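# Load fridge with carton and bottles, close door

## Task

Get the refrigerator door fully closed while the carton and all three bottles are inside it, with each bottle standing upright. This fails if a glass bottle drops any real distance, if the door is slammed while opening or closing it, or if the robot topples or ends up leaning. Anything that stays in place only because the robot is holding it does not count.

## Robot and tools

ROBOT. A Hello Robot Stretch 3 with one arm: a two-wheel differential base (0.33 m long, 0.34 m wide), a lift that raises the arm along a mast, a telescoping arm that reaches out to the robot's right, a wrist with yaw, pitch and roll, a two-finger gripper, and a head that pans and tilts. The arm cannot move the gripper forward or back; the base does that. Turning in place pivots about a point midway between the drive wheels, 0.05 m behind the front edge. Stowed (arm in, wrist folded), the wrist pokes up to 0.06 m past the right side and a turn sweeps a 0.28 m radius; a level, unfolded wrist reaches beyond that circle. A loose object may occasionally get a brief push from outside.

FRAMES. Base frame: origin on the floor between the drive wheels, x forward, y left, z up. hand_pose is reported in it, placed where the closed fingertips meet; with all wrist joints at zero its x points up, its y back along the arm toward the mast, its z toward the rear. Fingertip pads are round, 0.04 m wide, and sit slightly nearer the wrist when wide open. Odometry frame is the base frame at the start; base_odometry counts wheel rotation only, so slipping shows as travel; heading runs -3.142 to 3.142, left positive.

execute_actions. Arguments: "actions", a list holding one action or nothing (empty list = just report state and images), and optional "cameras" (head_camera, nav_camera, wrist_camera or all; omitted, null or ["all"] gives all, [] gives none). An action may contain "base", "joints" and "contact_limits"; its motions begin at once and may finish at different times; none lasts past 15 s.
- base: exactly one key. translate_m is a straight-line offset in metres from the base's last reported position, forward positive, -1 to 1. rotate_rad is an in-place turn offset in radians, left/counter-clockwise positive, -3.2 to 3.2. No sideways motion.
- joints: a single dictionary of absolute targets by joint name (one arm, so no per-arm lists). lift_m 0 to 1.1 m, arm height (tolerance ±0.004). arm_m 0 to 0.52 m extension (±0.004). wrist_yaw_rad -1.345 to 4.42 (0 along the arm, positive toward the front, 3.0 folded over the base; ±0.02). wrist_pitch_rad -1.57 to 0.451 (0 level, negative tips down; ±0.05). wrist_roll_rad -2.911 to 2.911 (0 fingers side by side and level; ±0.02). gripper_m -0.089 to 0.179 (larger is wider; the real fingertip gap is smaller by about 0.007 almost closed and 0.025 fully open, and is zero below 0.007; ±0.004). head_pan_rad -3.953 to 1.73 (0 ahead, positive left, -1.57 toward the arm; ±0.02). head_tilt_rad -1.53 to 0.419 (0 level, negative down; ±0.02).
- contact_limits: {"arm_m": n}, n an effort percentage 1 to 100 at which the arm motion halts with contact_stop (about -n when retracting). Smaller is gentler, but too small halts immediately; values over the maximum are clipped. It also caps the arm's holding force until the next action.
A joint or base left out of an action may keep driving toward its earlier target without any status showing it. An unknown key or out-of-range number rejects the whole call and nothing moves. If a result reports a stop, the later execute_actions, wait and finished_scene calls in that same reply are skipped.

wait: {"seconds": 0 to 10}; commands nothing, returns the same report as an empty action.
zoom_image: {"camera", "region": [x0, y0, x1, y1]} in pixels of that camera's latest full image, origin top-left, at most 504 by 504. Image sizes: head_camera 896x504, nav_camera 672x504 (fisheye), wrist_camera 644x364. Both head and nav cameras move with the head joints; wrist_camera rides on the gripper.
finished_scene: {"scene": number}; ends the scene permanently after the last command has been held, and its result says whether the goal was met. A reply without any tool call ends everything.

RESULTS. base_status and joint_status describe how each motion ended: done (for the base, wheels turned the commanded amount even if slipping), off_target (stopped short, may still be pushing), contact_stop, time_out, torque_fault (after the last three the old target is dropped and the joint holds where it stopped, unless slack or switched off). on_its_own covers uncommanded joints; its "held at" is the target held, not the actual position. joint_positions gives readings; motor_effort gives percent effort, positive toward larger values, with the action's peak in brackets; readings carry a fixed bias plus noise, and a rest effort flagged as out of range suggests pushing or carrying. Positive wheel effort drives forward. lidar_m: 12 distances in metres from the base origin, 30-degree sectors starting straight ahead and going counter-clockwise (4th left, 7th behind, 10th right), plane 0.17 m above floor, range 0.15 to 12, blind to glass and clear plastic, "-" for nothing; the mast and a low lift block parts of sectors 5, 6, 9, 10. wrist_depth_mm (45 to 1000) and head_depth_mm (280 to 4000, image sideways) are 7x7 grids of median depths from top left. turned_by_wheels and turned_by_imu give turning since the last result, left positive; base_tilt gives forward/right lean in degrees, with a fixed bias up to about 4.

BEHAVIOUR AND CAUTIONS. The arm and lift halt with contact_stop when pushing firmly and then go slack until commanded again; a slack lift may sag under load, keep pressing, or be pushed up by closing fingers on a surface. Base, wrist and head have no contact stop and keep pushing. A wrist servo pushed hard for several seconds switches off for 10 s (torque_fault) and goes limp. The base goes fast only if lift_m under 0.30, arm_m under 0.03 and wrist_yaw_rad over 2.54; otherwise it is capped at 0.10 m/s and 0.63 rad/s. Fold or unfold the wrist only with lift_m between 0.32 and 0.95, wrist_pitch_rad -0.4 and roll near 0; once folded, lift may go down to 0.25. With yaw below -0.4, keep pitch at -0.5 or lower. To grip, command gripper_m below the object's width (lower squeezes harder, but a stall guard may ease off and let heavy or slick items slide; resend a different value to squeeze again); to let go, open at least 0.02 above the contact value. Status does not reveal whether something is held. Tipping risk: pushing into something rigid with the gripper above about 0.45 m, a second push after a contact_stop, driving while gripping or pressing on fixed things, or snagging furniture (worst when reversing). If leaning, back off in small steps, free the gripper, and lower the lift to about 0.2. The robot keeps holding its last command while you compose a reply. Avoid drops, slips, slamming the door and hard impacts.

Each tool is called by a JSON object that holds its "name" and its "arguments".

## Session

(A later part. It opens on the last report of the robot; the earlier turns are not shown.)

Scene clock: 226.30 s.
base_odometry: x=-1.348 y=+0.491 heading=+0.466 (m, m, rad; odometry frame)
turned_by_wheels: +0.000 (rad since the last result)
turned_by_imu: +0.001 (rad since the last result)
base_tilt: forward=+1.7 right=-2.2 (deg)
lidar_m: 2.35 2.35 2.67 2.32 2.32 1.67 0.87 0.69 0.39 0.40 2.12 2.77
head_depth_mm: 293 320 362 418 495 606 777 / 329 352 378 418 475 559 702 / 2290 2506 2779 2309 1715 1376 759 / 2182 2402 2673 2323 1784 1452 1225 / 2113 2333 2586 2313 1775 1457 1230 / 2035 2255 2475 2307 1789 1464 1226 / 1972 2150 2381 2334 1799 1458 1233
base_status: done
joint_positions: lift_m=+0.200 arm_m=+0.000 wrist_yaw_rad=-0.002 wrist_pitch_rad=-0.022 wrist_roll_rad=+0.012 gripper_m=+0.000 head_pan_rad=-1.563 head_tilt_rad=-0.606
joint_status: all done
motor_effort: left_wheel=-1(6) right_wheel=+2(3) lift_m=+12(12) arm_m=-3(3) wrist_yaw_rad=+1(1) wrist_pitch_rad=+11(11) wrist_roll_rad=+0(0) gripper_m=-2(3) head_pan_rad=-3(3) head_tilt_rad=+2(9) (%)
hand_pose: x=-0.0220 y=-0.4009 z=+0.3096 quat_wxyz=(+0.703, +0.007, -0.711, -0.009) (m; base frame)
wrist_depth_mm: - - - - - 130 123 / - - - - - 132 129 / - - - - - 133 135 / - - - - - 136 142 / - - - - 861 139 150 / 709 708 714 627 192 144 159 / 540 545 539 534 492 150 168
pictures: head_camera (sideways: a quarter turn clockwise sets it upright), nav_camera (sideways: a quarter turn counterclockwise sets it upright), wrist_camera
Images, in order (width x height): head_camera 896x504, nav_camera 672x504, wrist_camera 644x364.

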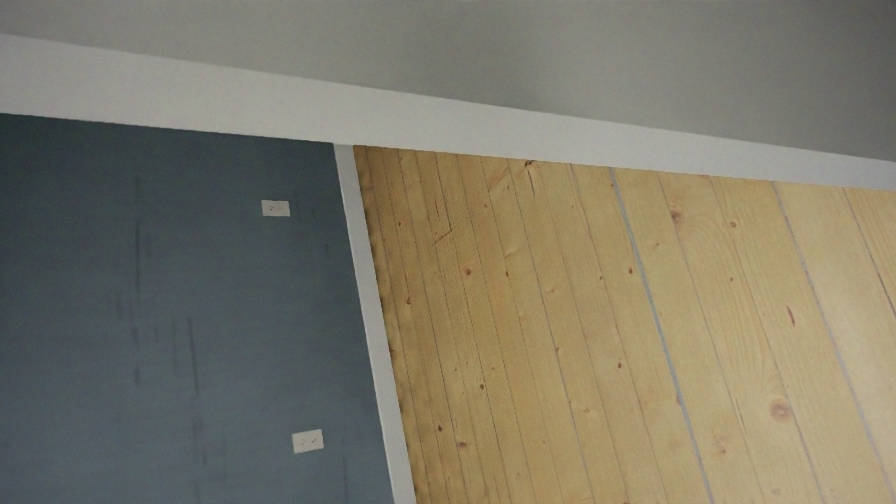

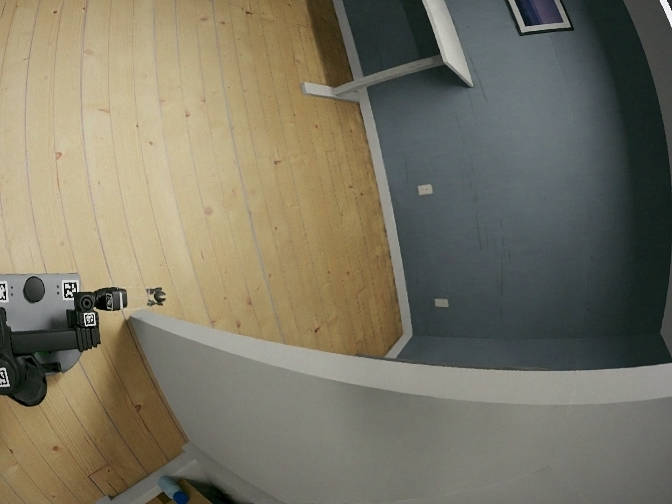

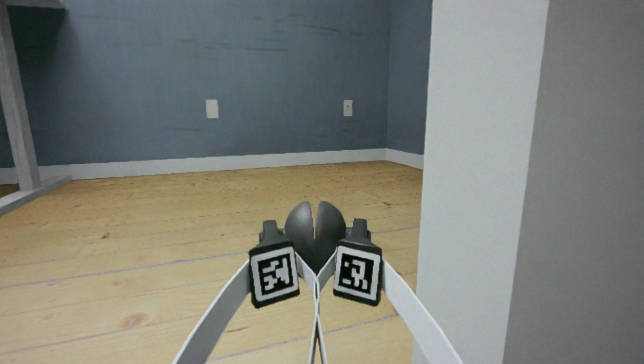

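{"name": "execute_actions", "arguments": {"actions": [{"joints":{"wrist_yaw_rad":1.5}}], "cameras": []}}

{"name": "execute_actions", "arguments": {"actions": [{"base":{"translate_m":-0.2},"joints":{"head_tilt_rad":-1.2}}], "cameras": []}}

{"name": "execute_actions", "arguments": {"actions": [{"joints":{"arm_m":0.35},"contact_limits":{"arm_m":30}}]}}

Scene clock: 237.30 s.
base_odometry: x=-1.348 y=+0.491 heading=+0.466 (m, m, rad; odometry frame)
turned_by_wheels: +0.000 (rad since the last result)
turned_by_imu: +0.000 (rad since the last result)
base_tilt: forward=+1.7 right=-2.1 (deg)
lidar_m: 2.35 2.35 2.67 2.32 2.32 1.66 0.87 0.69 0.38 0.40 2.12 2.77
head_depth_mm: 293 320 362 419 494 606 777 / 329 352 378 417 475 559 702 / 2268 2513 2794 2307 1728 1378 760 / 2184 2393 2683 2305 1790 1452 1227 / 2112 2322 2577 2310 1787 1454 1227 / 2044 2236 2480 2317 1792 1458 1231 / 1981 2160 2370 2337 1788 1455 1232
base_status: not commanded
joint_positions: lift_m=+0.200 arm_m=+0.000 wrist_yaw_rad=+1.496 wrist_pitch_rad=-0.022 wrist_roll_rad=+0.012 gripper_m=+0.000 head_pan_rad=-1.563 head_tilt_rad=-0.606
joint_status: all done
motor_effort: left_wheel=-1(1) right_wheel=+1(2) lift_m=+12(12) arm_m=-3(3) wrist_yaw_rad=+2(4) wrist_pitch_rad=+11(11) wrist_roll_rad=+0(0) gripper_m=-2(2) head_pan_rad=-3(3) head_tilt_rad=+2(2) (%)
hand_pose: x=+0.2336 y=-0.1644 z=+0.3096 quat_wxyz=(+0.521, +0.489, -0.516, +0.472) (m; base frame)
wrist_depth_mm: - - - - - - - / - - - - - - - / - - - - - - - / - - - - - - - / - - - - - 973 972 / 710 719 711 616 698 702 684 / 543 549 540 534 536 527 532
pictures: none
No camera images: the call's "cameras" was empty. Leave "cameras" out to get every camera's image.

Scene clock: 240.47 s.
base_odometry: x=-1.526 y=+0.401 heading=+0.466 (m, m, rad; odometry frame)
turned_by_wheels: +0.000 (rad since the last result)
turned_by_imu: +0.000 (rad since the last result)
base_tilt: forward=+1.8 right=-1.9 (deg)
lidar_m: 2.54 2.54 2.67 2.26 2.26 1.44 0.67 0.65 0.45 0.38 2.24 2.83
head_depth_mm: 457 588 828 1319 1274 1178 1102 / 434 551 758 1219 1269 1199 - / 414 520 701 1071 1287 - - / 396 491 650 954 1282 - - / 380 466 606 898 1262 1172 1096 / 364 451 1457 1367 1270 1170 1093 / 1777 1631 1492 1370 1261 1170 1093
base_status: done
joint_positions: lift_m=+0.200 arm_m=+0.000 wrist_yaw_rad=+1.496 wrist_pitch_rad=-0.022 wrist_roll_rad=+0.012 gripper_m=+0.000 head_pan_rad=-1.564 head_tilt_rad=-1.185
joint_status: all done
motor_effort: left_wheel=-1(6) right_wheel=+1(2) lift_m=+12(12) arm_m=-3(3) wrist_yaw_rad=+2(3) wrist_pitch_rad=+11(11) wrist_roll_rad=+0(0) gripper_m=-2(2) head_pan_rad=-3(3) head_tilt_rad=-5(27) (%)
hand_pose: x=+0.2336 y=-0.1643 z=+0.3096 quat_wxyz=(+0.521, +0.489, -0.516, +0.472) (m; base frame)
wrist_depth_mm: - - - - - - - / - - - - - - - / - - - - - - - / - - - - - - - / - - - - - - 987 / 710 711 695 621 696 694 708 / 546 537 538 548 536 530 525
pictures: none
No camera images: the call's "cameras" was empty. Leave "cameras" out to get every camera's image.

Scene clock: 243.57 s.
base_odometry: x=-1.526 y=+0.401 heading=+0.466 (m, m, rad; odometry frame)
turned_by_wheels: +0.000 (rad since the last result)
turned_by_imu: -0.003 (rad since the last result)
base_tilt: forward=+1.9 right=-2.1 (deg)
lidar_m: 2.54 2.54 2.67 2.26 2.25 1.44 0.67 0.65 0.45 0.39 2.25 2.83
head_depth_mm: 463 598 843 1331 1273 1179 1103 / 441 561 772 1240 1272 1197 - / 420 528 710 1064 1268 - - / 402 499 659 889 1268 - - / 384 472 614 861 1261 1177 1098 / 369 454 1458 1370 1262 1173 1096 / 1737 1645 1486 1365 1264 1170 1095
base_status: not commanded
joint_positions: lift_m=+0.200 arm_m=+0.184 wrist_yaw_rad=+1.504 wrist_pitch_rad=-0.021 wrist_roll_rad=+0.013 gripper_m=+0.000 head_pan_rad=-1.564 head_tilt_rad=-1.187
joint_status: arm_m contact_stop (moved +0.183 of +0.350)
on_its_own: arm_m is slack since a contact_stop, until your next command for it (your +0.350 is given up)
motor_effort: left_wheel=+0(11) right_wheel=+0(4) lift_m=+14(15) arm_m=+0(37) wrist_yaw_rad=-3(17) wrist_pitch_rad=+11(11) wrist_roll_rad=+0(1) gripper_m=-2(3) head_pan_rad=-2(3) head_tilt_rad=-4(5) (%)
contact_limits: arm_m 30 (drawing in: default 20, maximum 33; extending or still: default 28, maximum 45)
hand_pose: x=+0.2337 y=-0.3457 z=+0.3097 quat_wxyz=(+0.519, +0.491, -0.514, +0.475) (m; base frame)
wrist_depth_mm: - - - - - - - / - - - - - - - / - - - - - - - / - - - - - - - / - - - - - 982 990 / 709 703 704 637 710 710 681 / 543 544 545 538 529 532 519
pictures: head_camera (sideways: a quarter turn clockwise sets it upright), nav_camera (sideways: a quarter turn counterclockwise sets it upright), wrist_camera
Images, in order (width x height): head_camera 896x504, nav_camera 672x504, wrist_camera 644x364.

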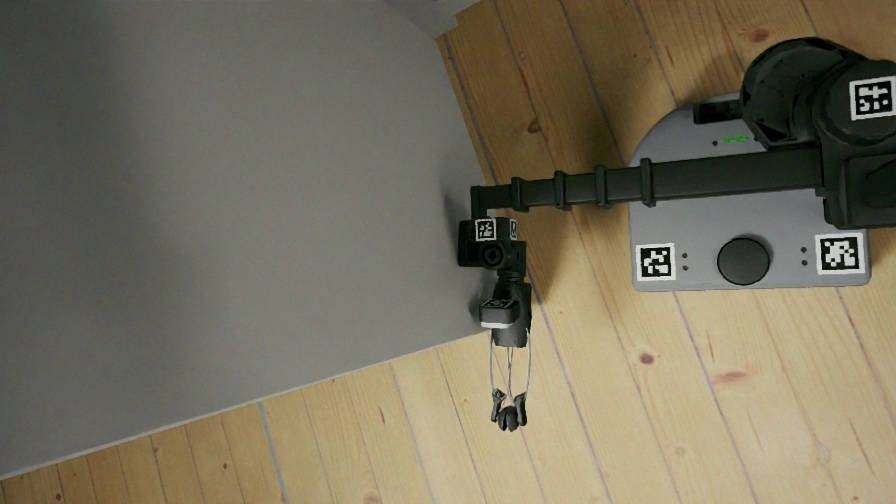

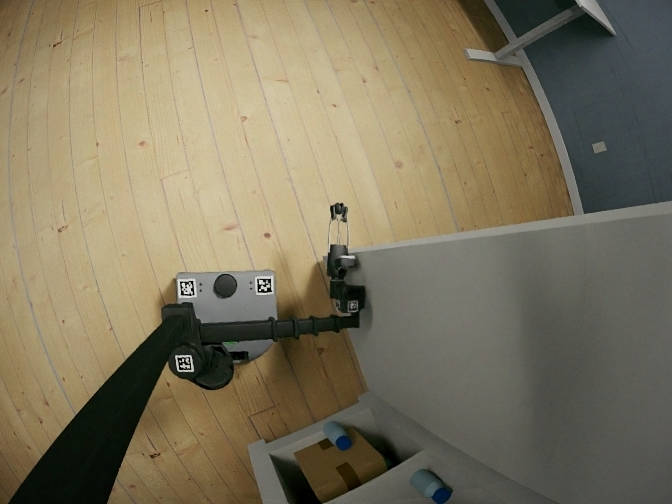

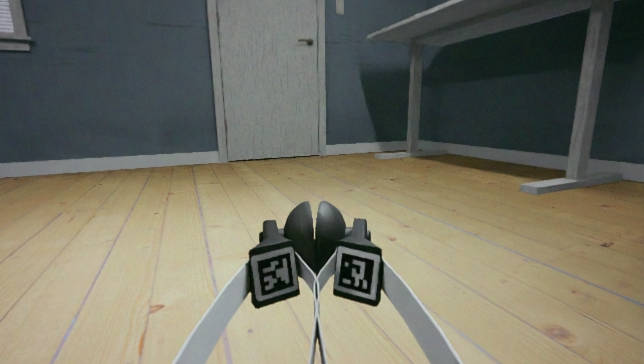

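Push at max limit (low height, safe).

{"name": "execute_actions", "arguments": {"actions": [{"joints":{"arm_m":0.45},"contact_limits":{"arm_m":45}}]}}

Scene clock: 248.13 s.
base_odometry: x=-1.526 y=+0.401 heading=+0.466 (m, m, rad; odometry frame)
turned_by_wheels: +0.000 (rad since the last result)
turned_by_imu: -0.006 (rad since the last result)
base_tilt: forward=+1.8 right=-2.1 (deg)
lidar_m: 2.47 2.46 2.39 2.01 2.01 1.54 1.30 0.74 0.75 0.64 2.45 2.90
head_depth_mm: 796 1026 1354 1381 1273 1181 1101 / 758 959 1323 1382 1270 1197 - / 720 905 1203 1375 1271 - - / 688 852 1066 1368 1266 - - / 656 809 1037 1361 1266 1174 1097 / 1737 1617 1497 1376 1264 1174 1098 / 1817 1639 1485 1370 1261 1169 1094
base_status: not commanded
joint_positions: lift_m=+0.200 arm_m=+0.447 wrist_yaw_rad=+1.519 wrist_pitch_rad=-0.021 wrist_roll_rad=+0.013 gripper_m=+0.000 head_pan_rad=-1.564 head_tilt_rad=-1.187
joint_status: all done
on_its_own: arm_m is at rest, and its effort (+29) is outside its rest range (-14 to +14); wrist_yaw_rad is at rest, and its effort (-14) is outside its rest range (-12 to +12)
motor_effort: left_wheel=+0(3) right_wheel=+1(6) lift_m=+14(14) arm_m=+29(38) wrist_yaw_rad=-14(15) wrist_pitch_rad=+11(11) wrist_roll_rad=+0(0) gripper_m=-1(2) head_pan_rad=-3(3) head_tilt_rad=-5(4) (%)
contact_limits: arm_m 45 (drawing in: default 20, maximum 33; extending or still: default 28, maximum 45)
hand_pose: x=+0.2340 y=-0.6054 z=+0.3097 quat_wxyz=(+0.515, +0.495, -0.511, +0.478) (m; base frame)
wrist_depth_mm: - - - - - - - / - - - - - - - / - - - - - - - / - - - - - - - / - - - - 987 - 986 / 725 707 715 631 691 694 678 / 542 551 543 543 538 526 521
pictures: head_camera (sideways: a quarter turn clockwise sets it upright), nav_camera (sideways: a quarter turn counterclockwise sets it upright), wrist_camera
Images, in order (width x height): head_camera 896x504, nav_camera 672x504, wrist_camera 644x364.

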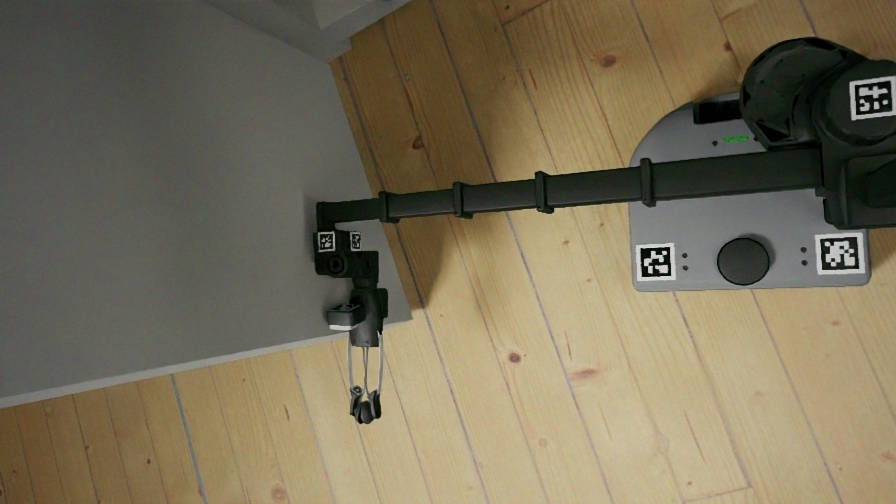

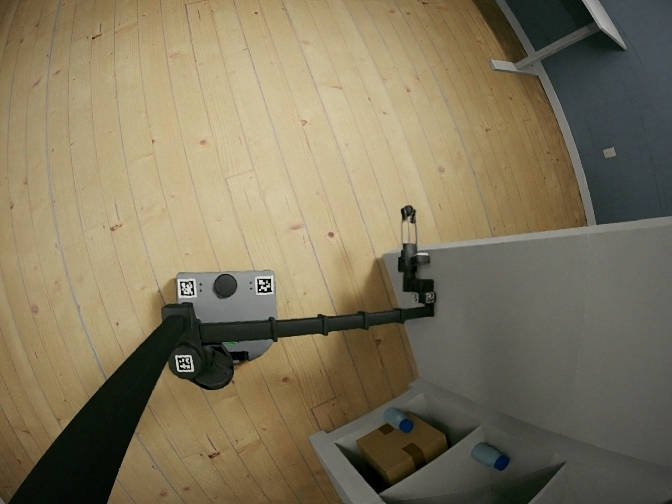

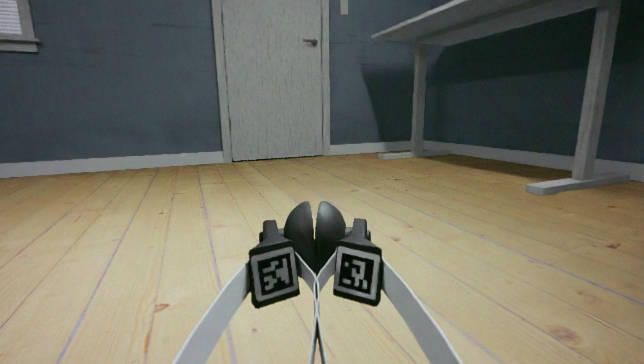

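{"name": "execute_actions", "arguments": {"actions": [{"joints":{"arm_m":0}}], "cameras": []}}

{"name": "execute_actions", "arguments": {"actions": [{"base":{"rotate_rad":-1.55},"joints":{"wrist_yaw_rad":0,"lift_m":0.12,"gripper_m":0.11,"head_tilt_rad":-0.9}}]}}

Scene clock: 257.77 s.
base_odometry: x=-1.526 y=+0.401 heading=+0.466 (m, m, rad; odometry frame)
turned_by_wheels: +0.000 (rad since the last result)
turned_by_imu: +0.000 (rad since the last result)
base_tilt: forward=+1.8 right=-2.0 (deg)
lidar_m: 2.47 2.46 2.38 2.01 2.00 1.54 1.30 0.74 0.75 0.64 2.45 2.91
head_depth_mm: 796 1024 1355 1379 1275 1181 1100 / 755 964 1331 1381 1274 1198 - / 718 902 1218 1378 1284 - - / 686 852 1127 1375 1283 - - / 658 807 1097 1354 1280 1173 1096 / 1737 1619 1493 1372 1268 1172 1094 / 1823 1638 1483 1370 1260 1173 1095
base_status: not commanded
joint_positions: lift_m=+0.200 arm_m=+0.000 wrist_yaw_rad=+1.503 wrist_pitch_rad=-0.020 wrist_roll_rad=+0.013 gripper_m=+0.000 head_pan_rad=-1.564 head_tilt_rad=-1.187
joint_status: all done
motor_effort: left_wheel=+0(3) right_wheel=-1(6) lift_m=+14(14) arm_m=-3(23) wrist_yaw_rad=-2(14) wrist_pitch_rad=+10(11) wrist_roll_rad=+0(0) gripper_m=-2(2) head_pan_rad=-2(3) head_tilt_rad=-5(5) (%)
hand_pose: x=+0.2337 y=-0.1627 z=+0.3098 quat_wxyz=(+0.519, +0.491, -0.515, +0.474) (m; base frame)
wrist_depth_mm: - - - - - - - / - - - - - - - / - - - - - - - / - - - - - - - / - - - - - 959 994 / 692 713 717 626 690 689 678 / 545 542 542 540 542 540 532
pictures: none
No camera images: the call's "cameras" was empty. Leave "cameras" out to get every camera's image.

Scene clock: 261.17 s.
base_odometry: x=-1.526 y=+0.401 heading=-1.083 (m, m, rad; odometry frame)
turned_by_wheels: -1.550 (rad since the last result)
turned_by_imu: -1.518 (rad since the last result)
base_tilt: forward=+1.8 right=-2.1 (deg)
lidar_m: 0.64 2.45 2.86 2.46 2.47 2.34 2.01 2.00 1.51 1.30 0.74 0.74
head_depth_mm: 1362 1610 1864 1654 1423 1245 1110 / 1304 1544 1815 1645 1415 1241 1116 / 1259 1475 1778 1659 1419 1243 1123 / 1213 1407 1691 1641 1420 1241 1126 / 1174 1356 1608 1654 1414 1240 1109 / 1134 1305 1542 1644 1359 1239 1112 / 1100 1246 1237 1024 1302 1244 1106
base_status: done
joint_positions: lift_m=+0.121 arm_m=+0.000 wrist_yaw_rad=+0.003 wrist_pitch_rad=-0.020 wrist_roll_rad=+0.013 gripper_m=+0.110 head_pan_rad=-1.564 head_tilt_rad=-0.902
joint_status: all done
motor_effort: left_wheel=+2(5) right_wheel=-1(4) lift_m=+12(15) arm_m=-3(3) wrist_yaw_rad=-2(4) wrist_pitch_rad=+10(10) wrist_roll_rad=+0(0) gripper_m=+1(86) head_pan_rad=-3(3) head_tilt_rad=+1(16) (%)
hand_pose: x=-0.0207 y=-0.4010 z=+0.2300 quat_wxyz=(+0.703, +0.008, -0.711, -0.006) (m; base frame)
wrist_depth_mm: 394 706 959 - - - - / 406 671 - - - - - / 416 664 - - - - - / 433 605 - - - - - / 445 512 794 793 786 777 778 / 460 469 551 557 550 584 539 / 427 420 426 422 420 419 416
pictures: head_camera (sideways: a quarter turn clockwise sets it upright), nav_camera (sideways: a quarter turn counterclockwise sets it upright), wrist_camera
Images, in order (width x height): head_camera 896x504, nav_camera 672x504, wrist_camera 644x364.

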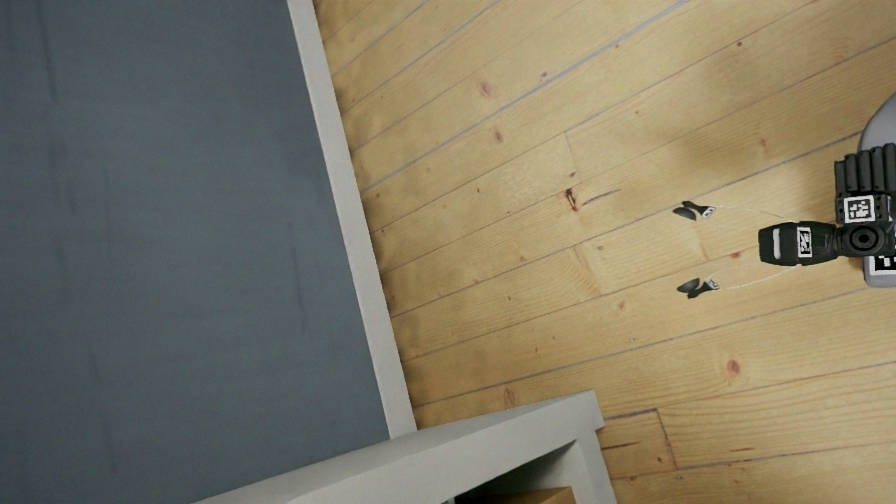

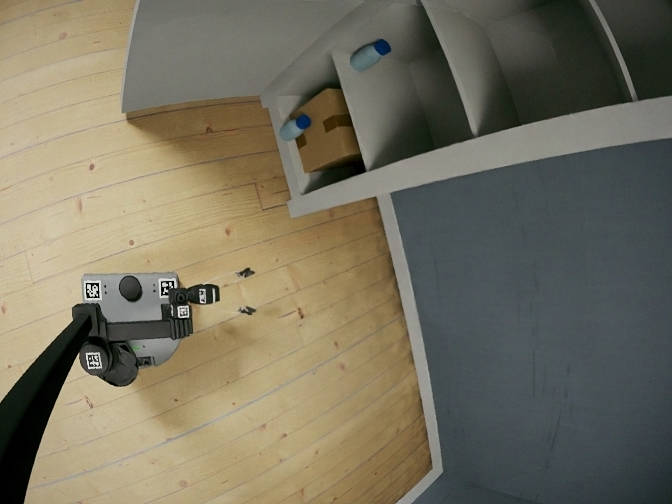

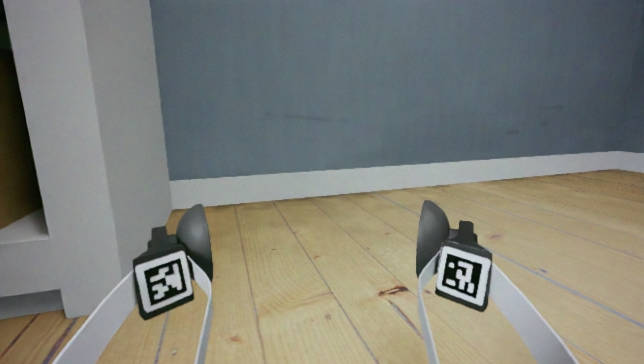

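{"name": "execute_actions", "arguments": {"actions": [{"base":{"rotate_rad":0.7}}]}}

Scene clock: 268.10 s.
base_odometry: x=-1.526 y=+0.401 heading=-0.384 (m, m, rad; odometry frame)
turned_by_wheels: +0.700 (rad since the last result)
turned_by_imu: +0.685 (rad since the last result)
base_tilt: forward=+1.7 right=-2.0 (deg)
lidar_m: 2.45 2.63 2.46 2.50 2.16 2.00 2.03 1.40 0.74 0.75 0.68 0.64
head_depth_mm: 654 1224 1473 1615 1415 1244 1106 / 660 741 898 1572 1420 1242 1114 / 940 1230 1183 1195 1366 1245 1128 / 937 1282 1184 1256 1390 1242 1125 / 939 1274 1183 1331 1410 1240 1107 / 900 1038 1135 1367 1425 1242 1112 / 825 921 1037 1142 1270 1247 1110
base_status: done
joint_positions: lift_m=+0.121 arm_m=+0.000 wrist_yaw_rad=+0.003 wrist_pitch_rad=-0.020 wrist_roll_rad=+0.013 gripper_m=+0.110 head_pan_rad=-1.564 head_tilt_rad=-0.902
joint_status: not commanded
motor_effort: left_wheel=-1(5) right_wheel=+2(4) lift_m=+12(11) arm_m=-3(3) wrist_yaw_rad=-2(3) wrist_pitch_rad=+10(10) wrist_roll_rad=+0(1) gripper_m=+1(1) head_pan_rad=-2(3) head_tilt_rad=+1(1) (%)
hand_pose: x=-0.0208 y=-0.4010 z=+0.2300 quat_wxyz=(+0.703, +0.008, -0.711, -0.006) (m; base frame)
wrist_depth_mm: 464 605 693 788 631 874 806 / 476 609 656 569 469 886 825 / 481 617 670 586 486 935 869 / 482 624 681 605 506 979 879 / 487 616 667 585 532 771 777 / 520 606 553 550 518 586 547 / 429 423 425 424 424 421 415
pictures: head_camera (sideways: a quarter turn clockwise sets it upright), nav_camera (sideways: a quarter turn counterclockwise sets it upright), wrist_camera
Images, in order (width x height): head_camera 896x504, nav_camera 672x504, wrist_camera 644x364.

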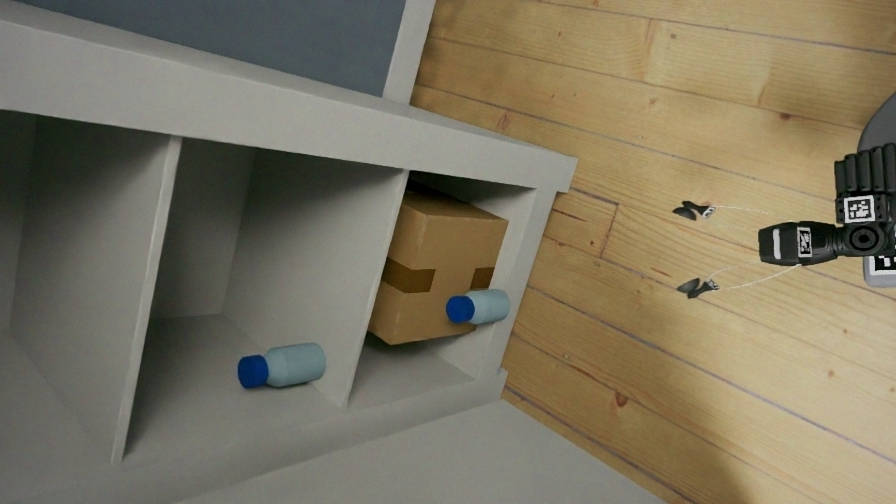

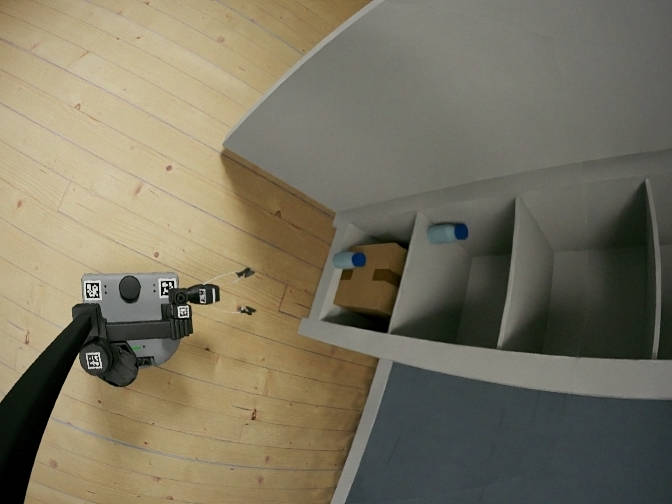

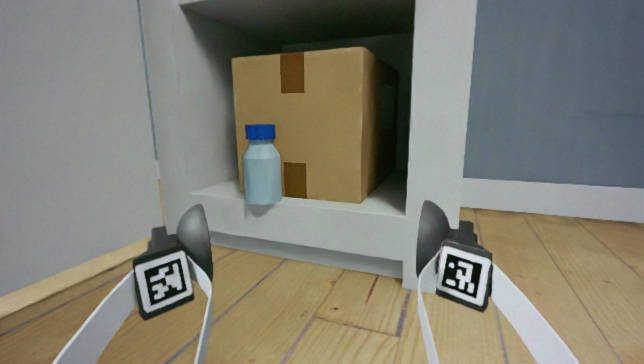

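{"name": "execute_actions", "arguments": {"actions": [{"base":{"translate_m":0.1},"joints":{"arm_m":0.25}}], "cameras": ["wrist_camera"]}}

Scene clock: 274.87 s.
base_odometry: x=-1.434 y=+0.363 heading=-0.384 (m, m, rad; odometry frame)
turned_by_wheels: +0.000 (rad since the last result)
turned_by_imu: -0.001 (rad since the last result)
base_tilt: forward=+1.8 right=-2.0 (deg)
lidar_m: 2.35 2.58 2.43 2.45 2.25 2.10 2.12 1.44 0.78 0.82 0.58 0.56
head_depth_mm: 900 759 898 1609 1420 1245 1108 / 940 1221 1182 1151 1368 1245 1118 / 940 1273 1181 1285 1387 1243 1123 / 939 1311 1216 1308 1421 1218 1128 / 901 1083 1149 1451 1414 1237 1105 / 824 923 1060 1206 1335 1245 1107 / 752 808 884 973 1084 1197 1108
base_status: done
joint_positions: lift_m=+0.121 arm_m=+0.250 wrist_yaw_rad=+0.002 wrist_pitch_rad=-0.020 wrist_roll_rad=+0.013 gripper_m=+0.110 head_pan_rad=-1.564 head_tilt_rad=-0.902
joint_status: all done
motor_effort: left_wheel=-2(4) right_wheel=+1(6) lift_m=+12(12) arm_m=+3(3) wrist_yaw_rad=-2(3) wrist_pitch_rad=+10(10) wrist_roll_rad=-1(0) gripper_m=+0(0) head_pan_rad=-2(3) head_tilt_rad=+2(2) (%)
hand_pose: x=-0.0209 y=-0.6504 z=+0.2300 quat_wxyz=(+0.703, +0.008, -0.711, -0.007) (m; base frame)
wrist_depth_mm: 312 386 454 366 324 306 328 / 313 393 462 370 334 317 322 / 320 411 465 368 342 485 311 / 322 402 503 348 358 471 303 / 324 393 447 348 373 404 297 / 327 380 432 375 343 322 281 / 318 427 425 399 363 314 277
pictures: wrist_camera
Images, in order (width x height): wrist_camera 644x364.

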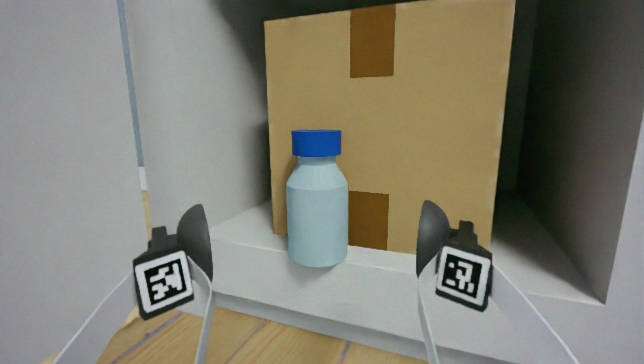

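{"name": "execute_actions", "arguments": {"actions": [{"joints":{"arm_m":0.385},"contact_limits":{"arm_m":15}}], "cameras": ["wrist_camera"]}}

Scene clock: 280.57 s.
base_odometry: x=-1.434 y=+0.363 heading=-0.384 (m, m, rad; odometry frame)
turned_by_wheels: +0.000 (rad since the last result)
turned_by_imu: +0.000 (rad since the last result)
base_tilt: forward=+1.8 right=-2.1 (deg)
lidar_m: 2.35 2.58 2.42 2.45 2.26 2.10 2.13 1.44 0.78 0.81 0.58 0.56
head_depth_mm: 896 757 895 1609 1416 1240 1111 / 936 1220 1183 1156 1371 1242 1117 / 938 1270 1178 1285 1384 1241 1127 / 941 1313 1213 1295 1448 1244 1124 / 900 1085 1147 1456 1412 1244 1108 / 825 923 1060 1210 1340 1242 1112 / 752 811 885 972 1083 1189 1110
base_status: not commanded
joint_positions: lift_m=+0.121 arm_m=+0.385 wrist_yaw_rad=+0.002 wrist_pitch_rad=-0.020 wrist_roll_rad=+0.013 gripper_m=+0.110 head_pan_rad=-1.564 head_tilt_rad=-0.902
joint_status: all done
motor_effort: left_wheel=-1(1) right_wheel=+1(1) lift_m=+12(12) arm_m=+3(2) wrist_yaw_rad=-2(2) wrist_pitch_rad=+10(10) wrist_roll_rad=+0(0) gripper_m=+1(1) head_pan_rad=-3(2) head_tilt_rad=+1(0) (%)
contact_limits: arm_m 15 (drawing in: default 20, maximum 33; extending or still: default 28, maximum 45)
hand_pose: x=-0.0209 y=-0.7854 z=+0.2300 quat_wxyz=(+0.703, +0.008, -0.711, -0.007) (m; base frame)
wrist_depth_mm: 276 281 340 235 211 193 178 / 288 284 360 244 220 198 182 / 292 287 361 243 226 205 186 / 305 296 369 202 233 209 194 / 273 308 376 200 244 214 201 / 276 320 301 205 251 217 211 / 271 321 271 213 235 225 215
pictures: wrist_camera
Images, in order (width x height): wrist_camera 644x364.

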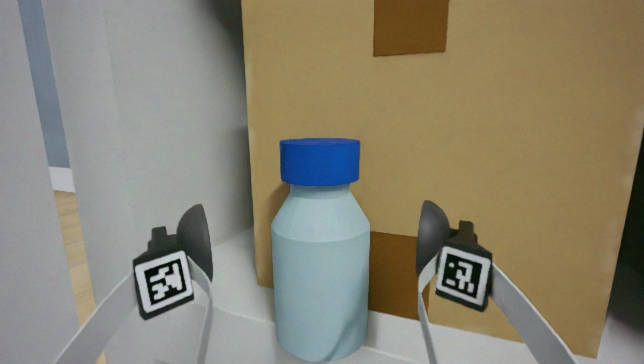

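{"name": "execute_actions", "arguments": {"actions": [{"joints":{"arm_m":0.415},"contact_limits":{"arm_m":15}}], "cameras": []}}

{"name": "execute_actions", "arguments": {"actions": [{"joints":{"gripper_m":0.01}}], "cameras": ["wrist_camera"]}}

{"name": "execute_actions", "arguments": {"actions": [{"joints":{"lift_m":0.14}}], "cameras": ["wrist_camera"]}}

Scene clock: 287.23 s.
base_odometry: x=-1.434 y=+0.363 heading=-0.384 (m, m, rad; odometry frame)
turned_by_wheels: +0.000 (rad since the last result)
turned_by_imu: +0.000 (rad since the last result)
base_tilt: forward=+1.7 right=-2.0 (deg)
lidar_m: 2.36 2.58 2.42 2.45 2.25 2.09 2.13 1.44 0.78 0.82 0.58 0.56
head_depth_mm: 899 759 895 1603 1412 1245 1110 / 942 1224 1181 1146 1370 1244 1118 / 940 1276 1181 1283 1387 1253 1126 / 942 1310 1218 1296 1356 1244 1128 / 899 1082 1151 1451 1417 1245 1105 / 825 924 1059 1206 1338 1247 1109 / 750 811 885 974 1081 1196 1108
base_status: not commanded
joint_positions: lift_m=+0.121 arm_m=+0.415 wrist_yaw_rad=+0.002 wrist_pitch_rad=-0.020 wrist_roll_rad=+0.013 gripper_m=+0.110 head_pan_rad=-1.564 head_tilt_rad=-0.902
joint_status: all done
motor_effort: left_wheel=-1(1) right_wheel=+1(1) lift_m=+12(12) arm_m=+3(1) wrist_yaw_rad=-2(2) wrist_pitch_rad=+10(10) wrist_roll_rad=+0(0) gripper_m=+0(1) head_pan_rad=-3(3) head_tilt_rad=+0(1) (%)
contact_limits: arm_m 15 (drawing in: default 20, maximum 33; extending or still: default 28, maximum 45)
hand_pose: x=-0.0209 y=-0.8154 z=+0.2300 quat_wxyz=(+0.703, +0.008, -0.711, -0.007) (m; base frame)
wrist_depth_mm: 237 267 320 208 186 170 156 / 252 271 324 214 194 176 160 / 265 275 330 220 199 180 165 / 275 278 351 168 206 186 170 / 288 271 379 173 215 190 174 / 298 275 275 170 220 191 179 / 258 274 241 178 217 207 183
pictures: none
No camera images: the call's "cameras" was empty. Leave "cameras" out to get every camera's image.

Scene clock: 288.73 s.
base_odometry: x=-1.434 y=+0.363 heading=-0.384 (m, m, rad; odometry frame)
turned_by_wheels: +0.000 (rad since the last result)
turned_by_imu: +0.000 (rad since the last result)
base_tilt: forward=+1.7 right=-1.9 (deg)
lidar_m: 2.35 2.59 2.42 2.46 2.25 2.10 2.12 1.44 0.78 0.81 0.58 0.56
head_depth_mm: 901 757 898 1601 1412 1242 1106 / 939 1223 1181 1153 1370 1243 1121 / 942 1279 1185 1283 1383 1251 1123 / 937 1310 1217 1292 1376 1248 1124 / 899 1083 1152 1446 1413 1242 1114 / 824 924 1057 1205 1342 1245 1109 / 751 812 885 974 1084 1199 1109
base_status: not commanded
joint_positions: lift_m=+0.121 arm_m=+0.415 wrist_yaw_rad=-0.005 wrist_pitch_rad=-0.017 wrist_roll_rad=+0.013 gripper_m=+0.011 head_pan_rad=-1.564 head_tilt_rad=-0.902
joint_status: all done
motor_effort: left_wheel=-3(3) right_wheel=+4(4) lift_m=+12(12) arm_m=+3(3) wrist_yaw_rad=+3(5) wrist_pitch_rad=+9(10) wrist_roll_rad=+0(1) gripper_m=-13(90) head_pan_rad=-2(2) head_tilt_rad=+1(0) (%)
hand_pose: x=-0.0228 y=-0.8155 z=+0.2308 quat_wxyz=(+0.703, +0.004, -0.711, -0.008) (m; base frame)
wrist_depth_mm: 235 273 321 207 186 171 156 / 248 275 330 214 192 176 160 / 260 277 338 217 200 181 165 / 273 283 342 169 205 185 169 / 288 282 364 174 208 191 174 / 296 285 277 170 214 197 180 / 307 280 241 177 223 201 184
pictures: wrist_camera
Images, in order (width x height): wrist_camera 644x364.

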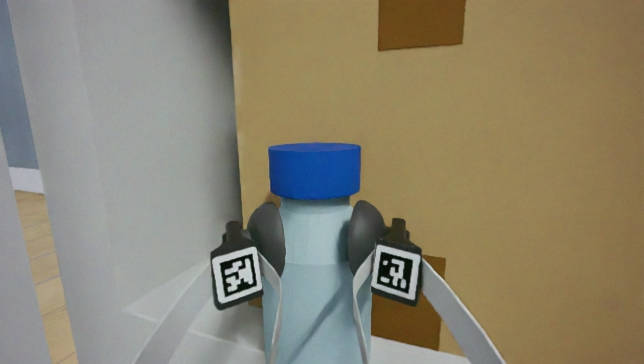

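Scene clock: 289.67 s.
base_odometry: x=-1.434 y=+0.363 heading=-0.384 (m, m, rad; odometry frame)
turned_by_wheels: +0.000 (rad since the last result)
turned_by_imu: +0.000 (rad since the last result)
base_tilt: forward=+1.8 right=-2.0 (deg)
lidar_m: 2.35 2.58 2.42 2.46 2.25 2.09 2.13 1.43 0.78 0.80 0.58 0.56
head_depth_mm: 896 757 899 1599 1421 1248 1109 / 941 1218 1184 1151 1372 1244 1115 / 937 1270 1183 1287 1383 1260 1116 / 940 1307 1218 1296 1388 1241 1121 / 901 1080 1155 1450 1416 1248 1106 / 824 923 1059 1210 1338 1239 1113 / 749 811 882 973 1079 1196 1113
base_status: not commanded
joint_positions: lift_m=+0.139 arm_m=+0.415 wrist_yaw_rad=-0.004 wrist_pitch_rad=-0.050 wrist_roll_rad=+0.013 gripper_m=+0.011 head_pan_rad=-1.564 head_tilt_rad=-0.902
joint_status: all done
motor_effort: left_wheel=-2(3) right_wheel=+2(4) lift_m=+29(28) arm_m=+3(3) wrist_yaw_rad=+3(3) wrist_pitch_rad=+26(28) wrist_roll_rad=+0(0) gripper_m=-12(13) head_pan_rad=-2(2) head_tilt_rad=+1(1) (%)
hand_pose: x=-0.0224 y=-0.8144 z=+0.2413 quat_wxyz=(+0.703, +0.016, -0.711, -0.019) (m; base frame)
wrist_depth_mm: 232 269 319 204 184 169 155 / 247 272 323 213 190 174 160 / 261 278 333 219 198 180 165 / 275 281 340 176 206 185 169 / 291 285 364 176 209 192 176 / 301 287 287 169 214 200 182 / 315 289 248 170 230 203 187
pictures: wrist_camera
Images, in order (width x height): wrist_camera 644x364.

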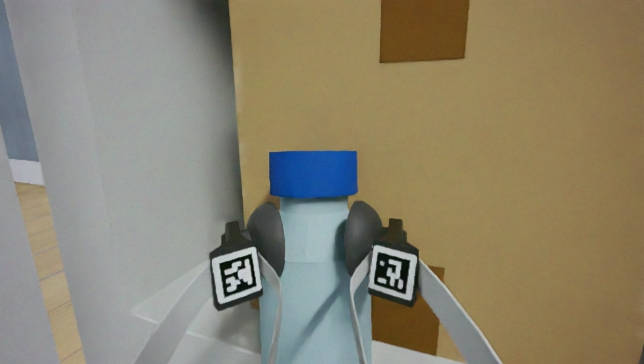

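{"name": "execute_actions", "arguments": {"actions": [{"joints":{"gripper_m":-0.005,"lift_m":0.155}}], "cameras": []}}

{"name": "execute_actions", "arguments": {"actions": [{"joints":{"arm_m":0.22}}], "cameras": ["wrist_camera"]}}

{"name": "execute_actions", "arguments": {"actions": [{"base":{"translate_m":-0.07},"joints":{"lift_m":0.53}}]}}

Scene clock: 298.10 s.
base_odometry: x=-1.434 y=+0.363 heading=-0.384 (m, m, rad; odometry frame)
turned_by_wheels: +0.000 (rad since the last result)
turned_by_imu: +0.000 (rad since the last result)
base_tilt: forward=+1.7 right=-2.1 (deg)
lidar_m: 2.35 2.58 2.42 2.46 2.25 2.09 2.13 1.44 0.78 0.79 0.58 0.56
head_depth_mm: 899 758 896 1611 1416 1241 1109 / 939 1223 1185 1150 1368 1246 1115 / 939 1276 1184 1283 1387 1248 1125 / 940 1316 1216 1296 1359 1244 1129 / 898 1077 1149 1448 1411 1244 1110 / 826 922 1057 1210 1336 1238 1110 / 752 810 885 970 1080 1198 1110
base_status: not commanded
joint_positions: lift_m=+0.154 arm_m=+0.415 wrist_yaw_rad=+0.000 wrist_pitch_rad=-0.064 wrist_roll_rad=+0.013 gripper_m=-0.004 head_pan_rad=-1.564 head_tilt_rad=-0.902
joint_status: all done
on_its_own: wrist_pitch_rad is at rest, and its effort (+34) is outside its rest range (-20 to +32)
motor_effort: left_wheel=-1(2) right_wheel=+1(2) lift_m=+29(32) arm_m=+3(3) wrist_yaw_rad=+0(2) wrist_pitch_rad=+34(35) wrist_roll_rad=+0(1) gripper_m=-17(74) head_pan_rad=-3(2) head_tilt_rad=+0(0) (%)
hand_pose: x=-0.0215 y=-0.8139 z=+0.2527 quat_wxyz=(+0.703, +0.022, -0.711, -0.023) (m; base frame)
wrist_depth_mm: 232 265 320 204 183 169 155 / 247 270 325 212 191 174 159 / 265 275 328 221 198 180 165 / 278 280 357 179 206 186 170 / 288 285 364 176 211 193 175 / 305 293 - 168 216 202 182 / 312 296 263 168 236 205 189
pictures: none
No camera images: the call's "cameras" was empty. Leave "cameras" out to get every camera's image.

Scene clock: 300.77 s.
base_odometry: x=-1.434 y=+0.363 heading=-0.384 (m, m, rad; odometry frame)
turned_by_wheels: +0.000 (rad since the last result)
turned_by_imu: +0.000 (rad since the last result)
base_tilt: forward=+1.7 right=-2.0 (deg)
lidar_m: 2.35 2.59 2.42 2.46 2.26 2.10 2.12 1.44 0.78 0.59 0.58 0.56
head_depth_mm: 896 758 898 1608 1417 1244 1109 / 938 1225 1182 1150 1376 1240 1117 / 940 1275 1178 1283 1389 1260 1126 / 939 1312 1215 1324 1365 1221 1121 / 900 1086 1151 1448 1416 1246 1111 / 823 926 1057 1206 1335 1241 1107 / 752 811 884 972 1081 1199 1107
base_status: not commanded
joint_positions: lift_m=+0.154 arm_m=+0.220 wrist_yaw_rad=+0.000 wrist_pitch_rad=-0.063 wrist_roll_rad=+0.013 gripper_m=-0.004 head_pan_rad=-1.564 head_tilt_rad=-0.902
joint_status: all done
on_its_own: wrist_pitch_rad is at rest, and its effort (+34) is outside its rest range (-20 to +32)
motor_effort: left_wheel=-1(1) right_wheel=+1(1) lift_m=+30(30) arm_m=-3(2) wrist_yaw_rad=-1(1) wrist_pitch_rad=+34(34) wrist_roll_rad=+0(0) gripper_m=-16(18) head_pan_rad=-3(3) head_tilt_rad=+1(0) (%)
hand_pose: x=-0.0215 y=-0.6195 z=+0.2528 quat_wxyz=(+0.703, +0.022, -0.711, -0.023) (m; base frame)
wrist_depth_mm: 320 405 488 646 359 567 301 / 321 413 475 398 356 530 289 / 327 411 510 418 372 510 281 / 330 420 522 189 386 549 281 / 338 423 485 177 391 430 290 / 342 429 506 165 378 347 300 / 344 437 423 161 400 341 310
pictures: wrist_camera
Images, in order (width x height): wrist_camera 644x364.

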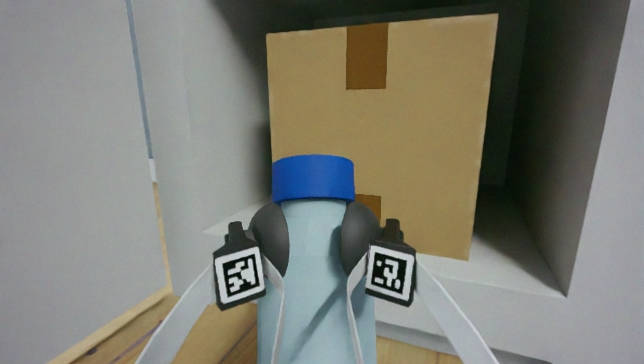

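Scene clock: 305.00 s.
base_odometry: x=-1.499 y=+0.390 heading=-0.384 (m, m, rad; odometry frame)
turned_by_wheels: +0.000 (rad since the last result)
turned_by_imu: +0.000 (rad since the last result)
base_tilt: forward=+1.7 right=-2.1 (deg)
lidar_m: 2.42 2.62 2.44 2.49 2.19 2.03 2.06 1.40 0.75 0.82 0.65 0.62
head_depth_mm: 625 950 1486 1637 1413 1244 1107 / 900 766 896 1294 1418 1262 - / 941 1241 1182 1267 - 1240 1128 / 941 1308 1179 1193 1354 1246 1125 / 938 1228 1184 1419 1414 1247 1106 / 873 1000 1141 1315 1386 1245 1112 / 805 892 994 1092 1209 1238 1105
base_status: done
joint_positions: lift_m=+0.529 arm_m=+0.220 wrist_yaw_rad=+0.000 wrist_pitch_rad=-0.063 wrist_roll_rad=+0.013 gripper_m=-0.004 head_pan_rad=-1.564 head_tilt_rad=-0.902
joint_status: all done
on_its_own: wrist_pitch_rad is at rest, and its effort (+33) is outside its rest range (-20 to +32)
motor_effort: left_wheel=-1(5) right_wheel=+1(3) lift_m=+29(32) arm_m=-3(3) wrist_yaw_rad=+0(1) wrist_pitch_rad=+33(34) wrist_roll_rad=+0(0) gripper_m=-16(16) head_pan_rad=-3(2) head_tilt_rad=+1(1) (%)
hand_pose: x=-0.0215 y=-0.6195 z=+0.6280 quat_wxyz=(+0.703, +0.022, -0.711, -0.023) (m; base frame)
wrist_depth_mm: 375 424 589 738 662 426 232 / 379 440 599 792 697 393 241 / 377 454 577 794 736 355 248 / 381 475 543 189 710 324 260 / 384 488 524 178 469 300 273 / 391 504 527 165 463 301 285 / 395 489 564 161 538 312 753
pictures: head_camera (sideways: a quarter turn clockwise sets it upright), nav_camera (sideways: a quarter turn counterclockwise sets it upright), wrist_camera
Images, in order (width x height): head_camera 896x504, nav_camera 672x504, wrist_camera 644x364.

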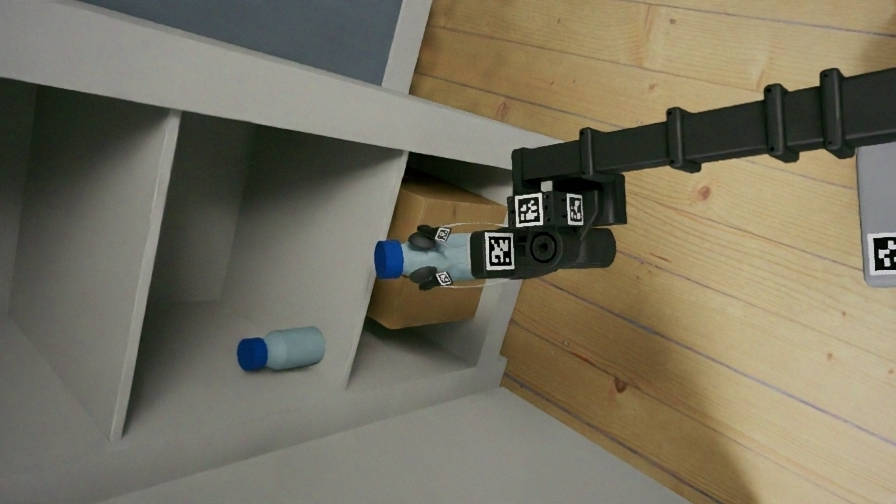

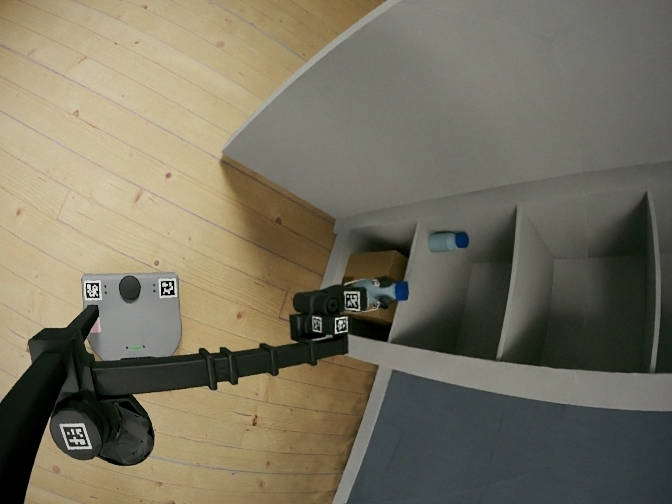

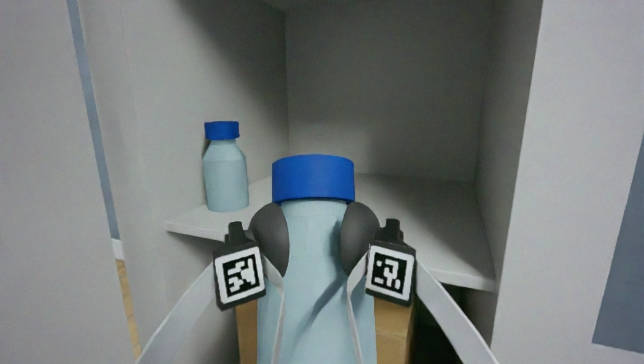

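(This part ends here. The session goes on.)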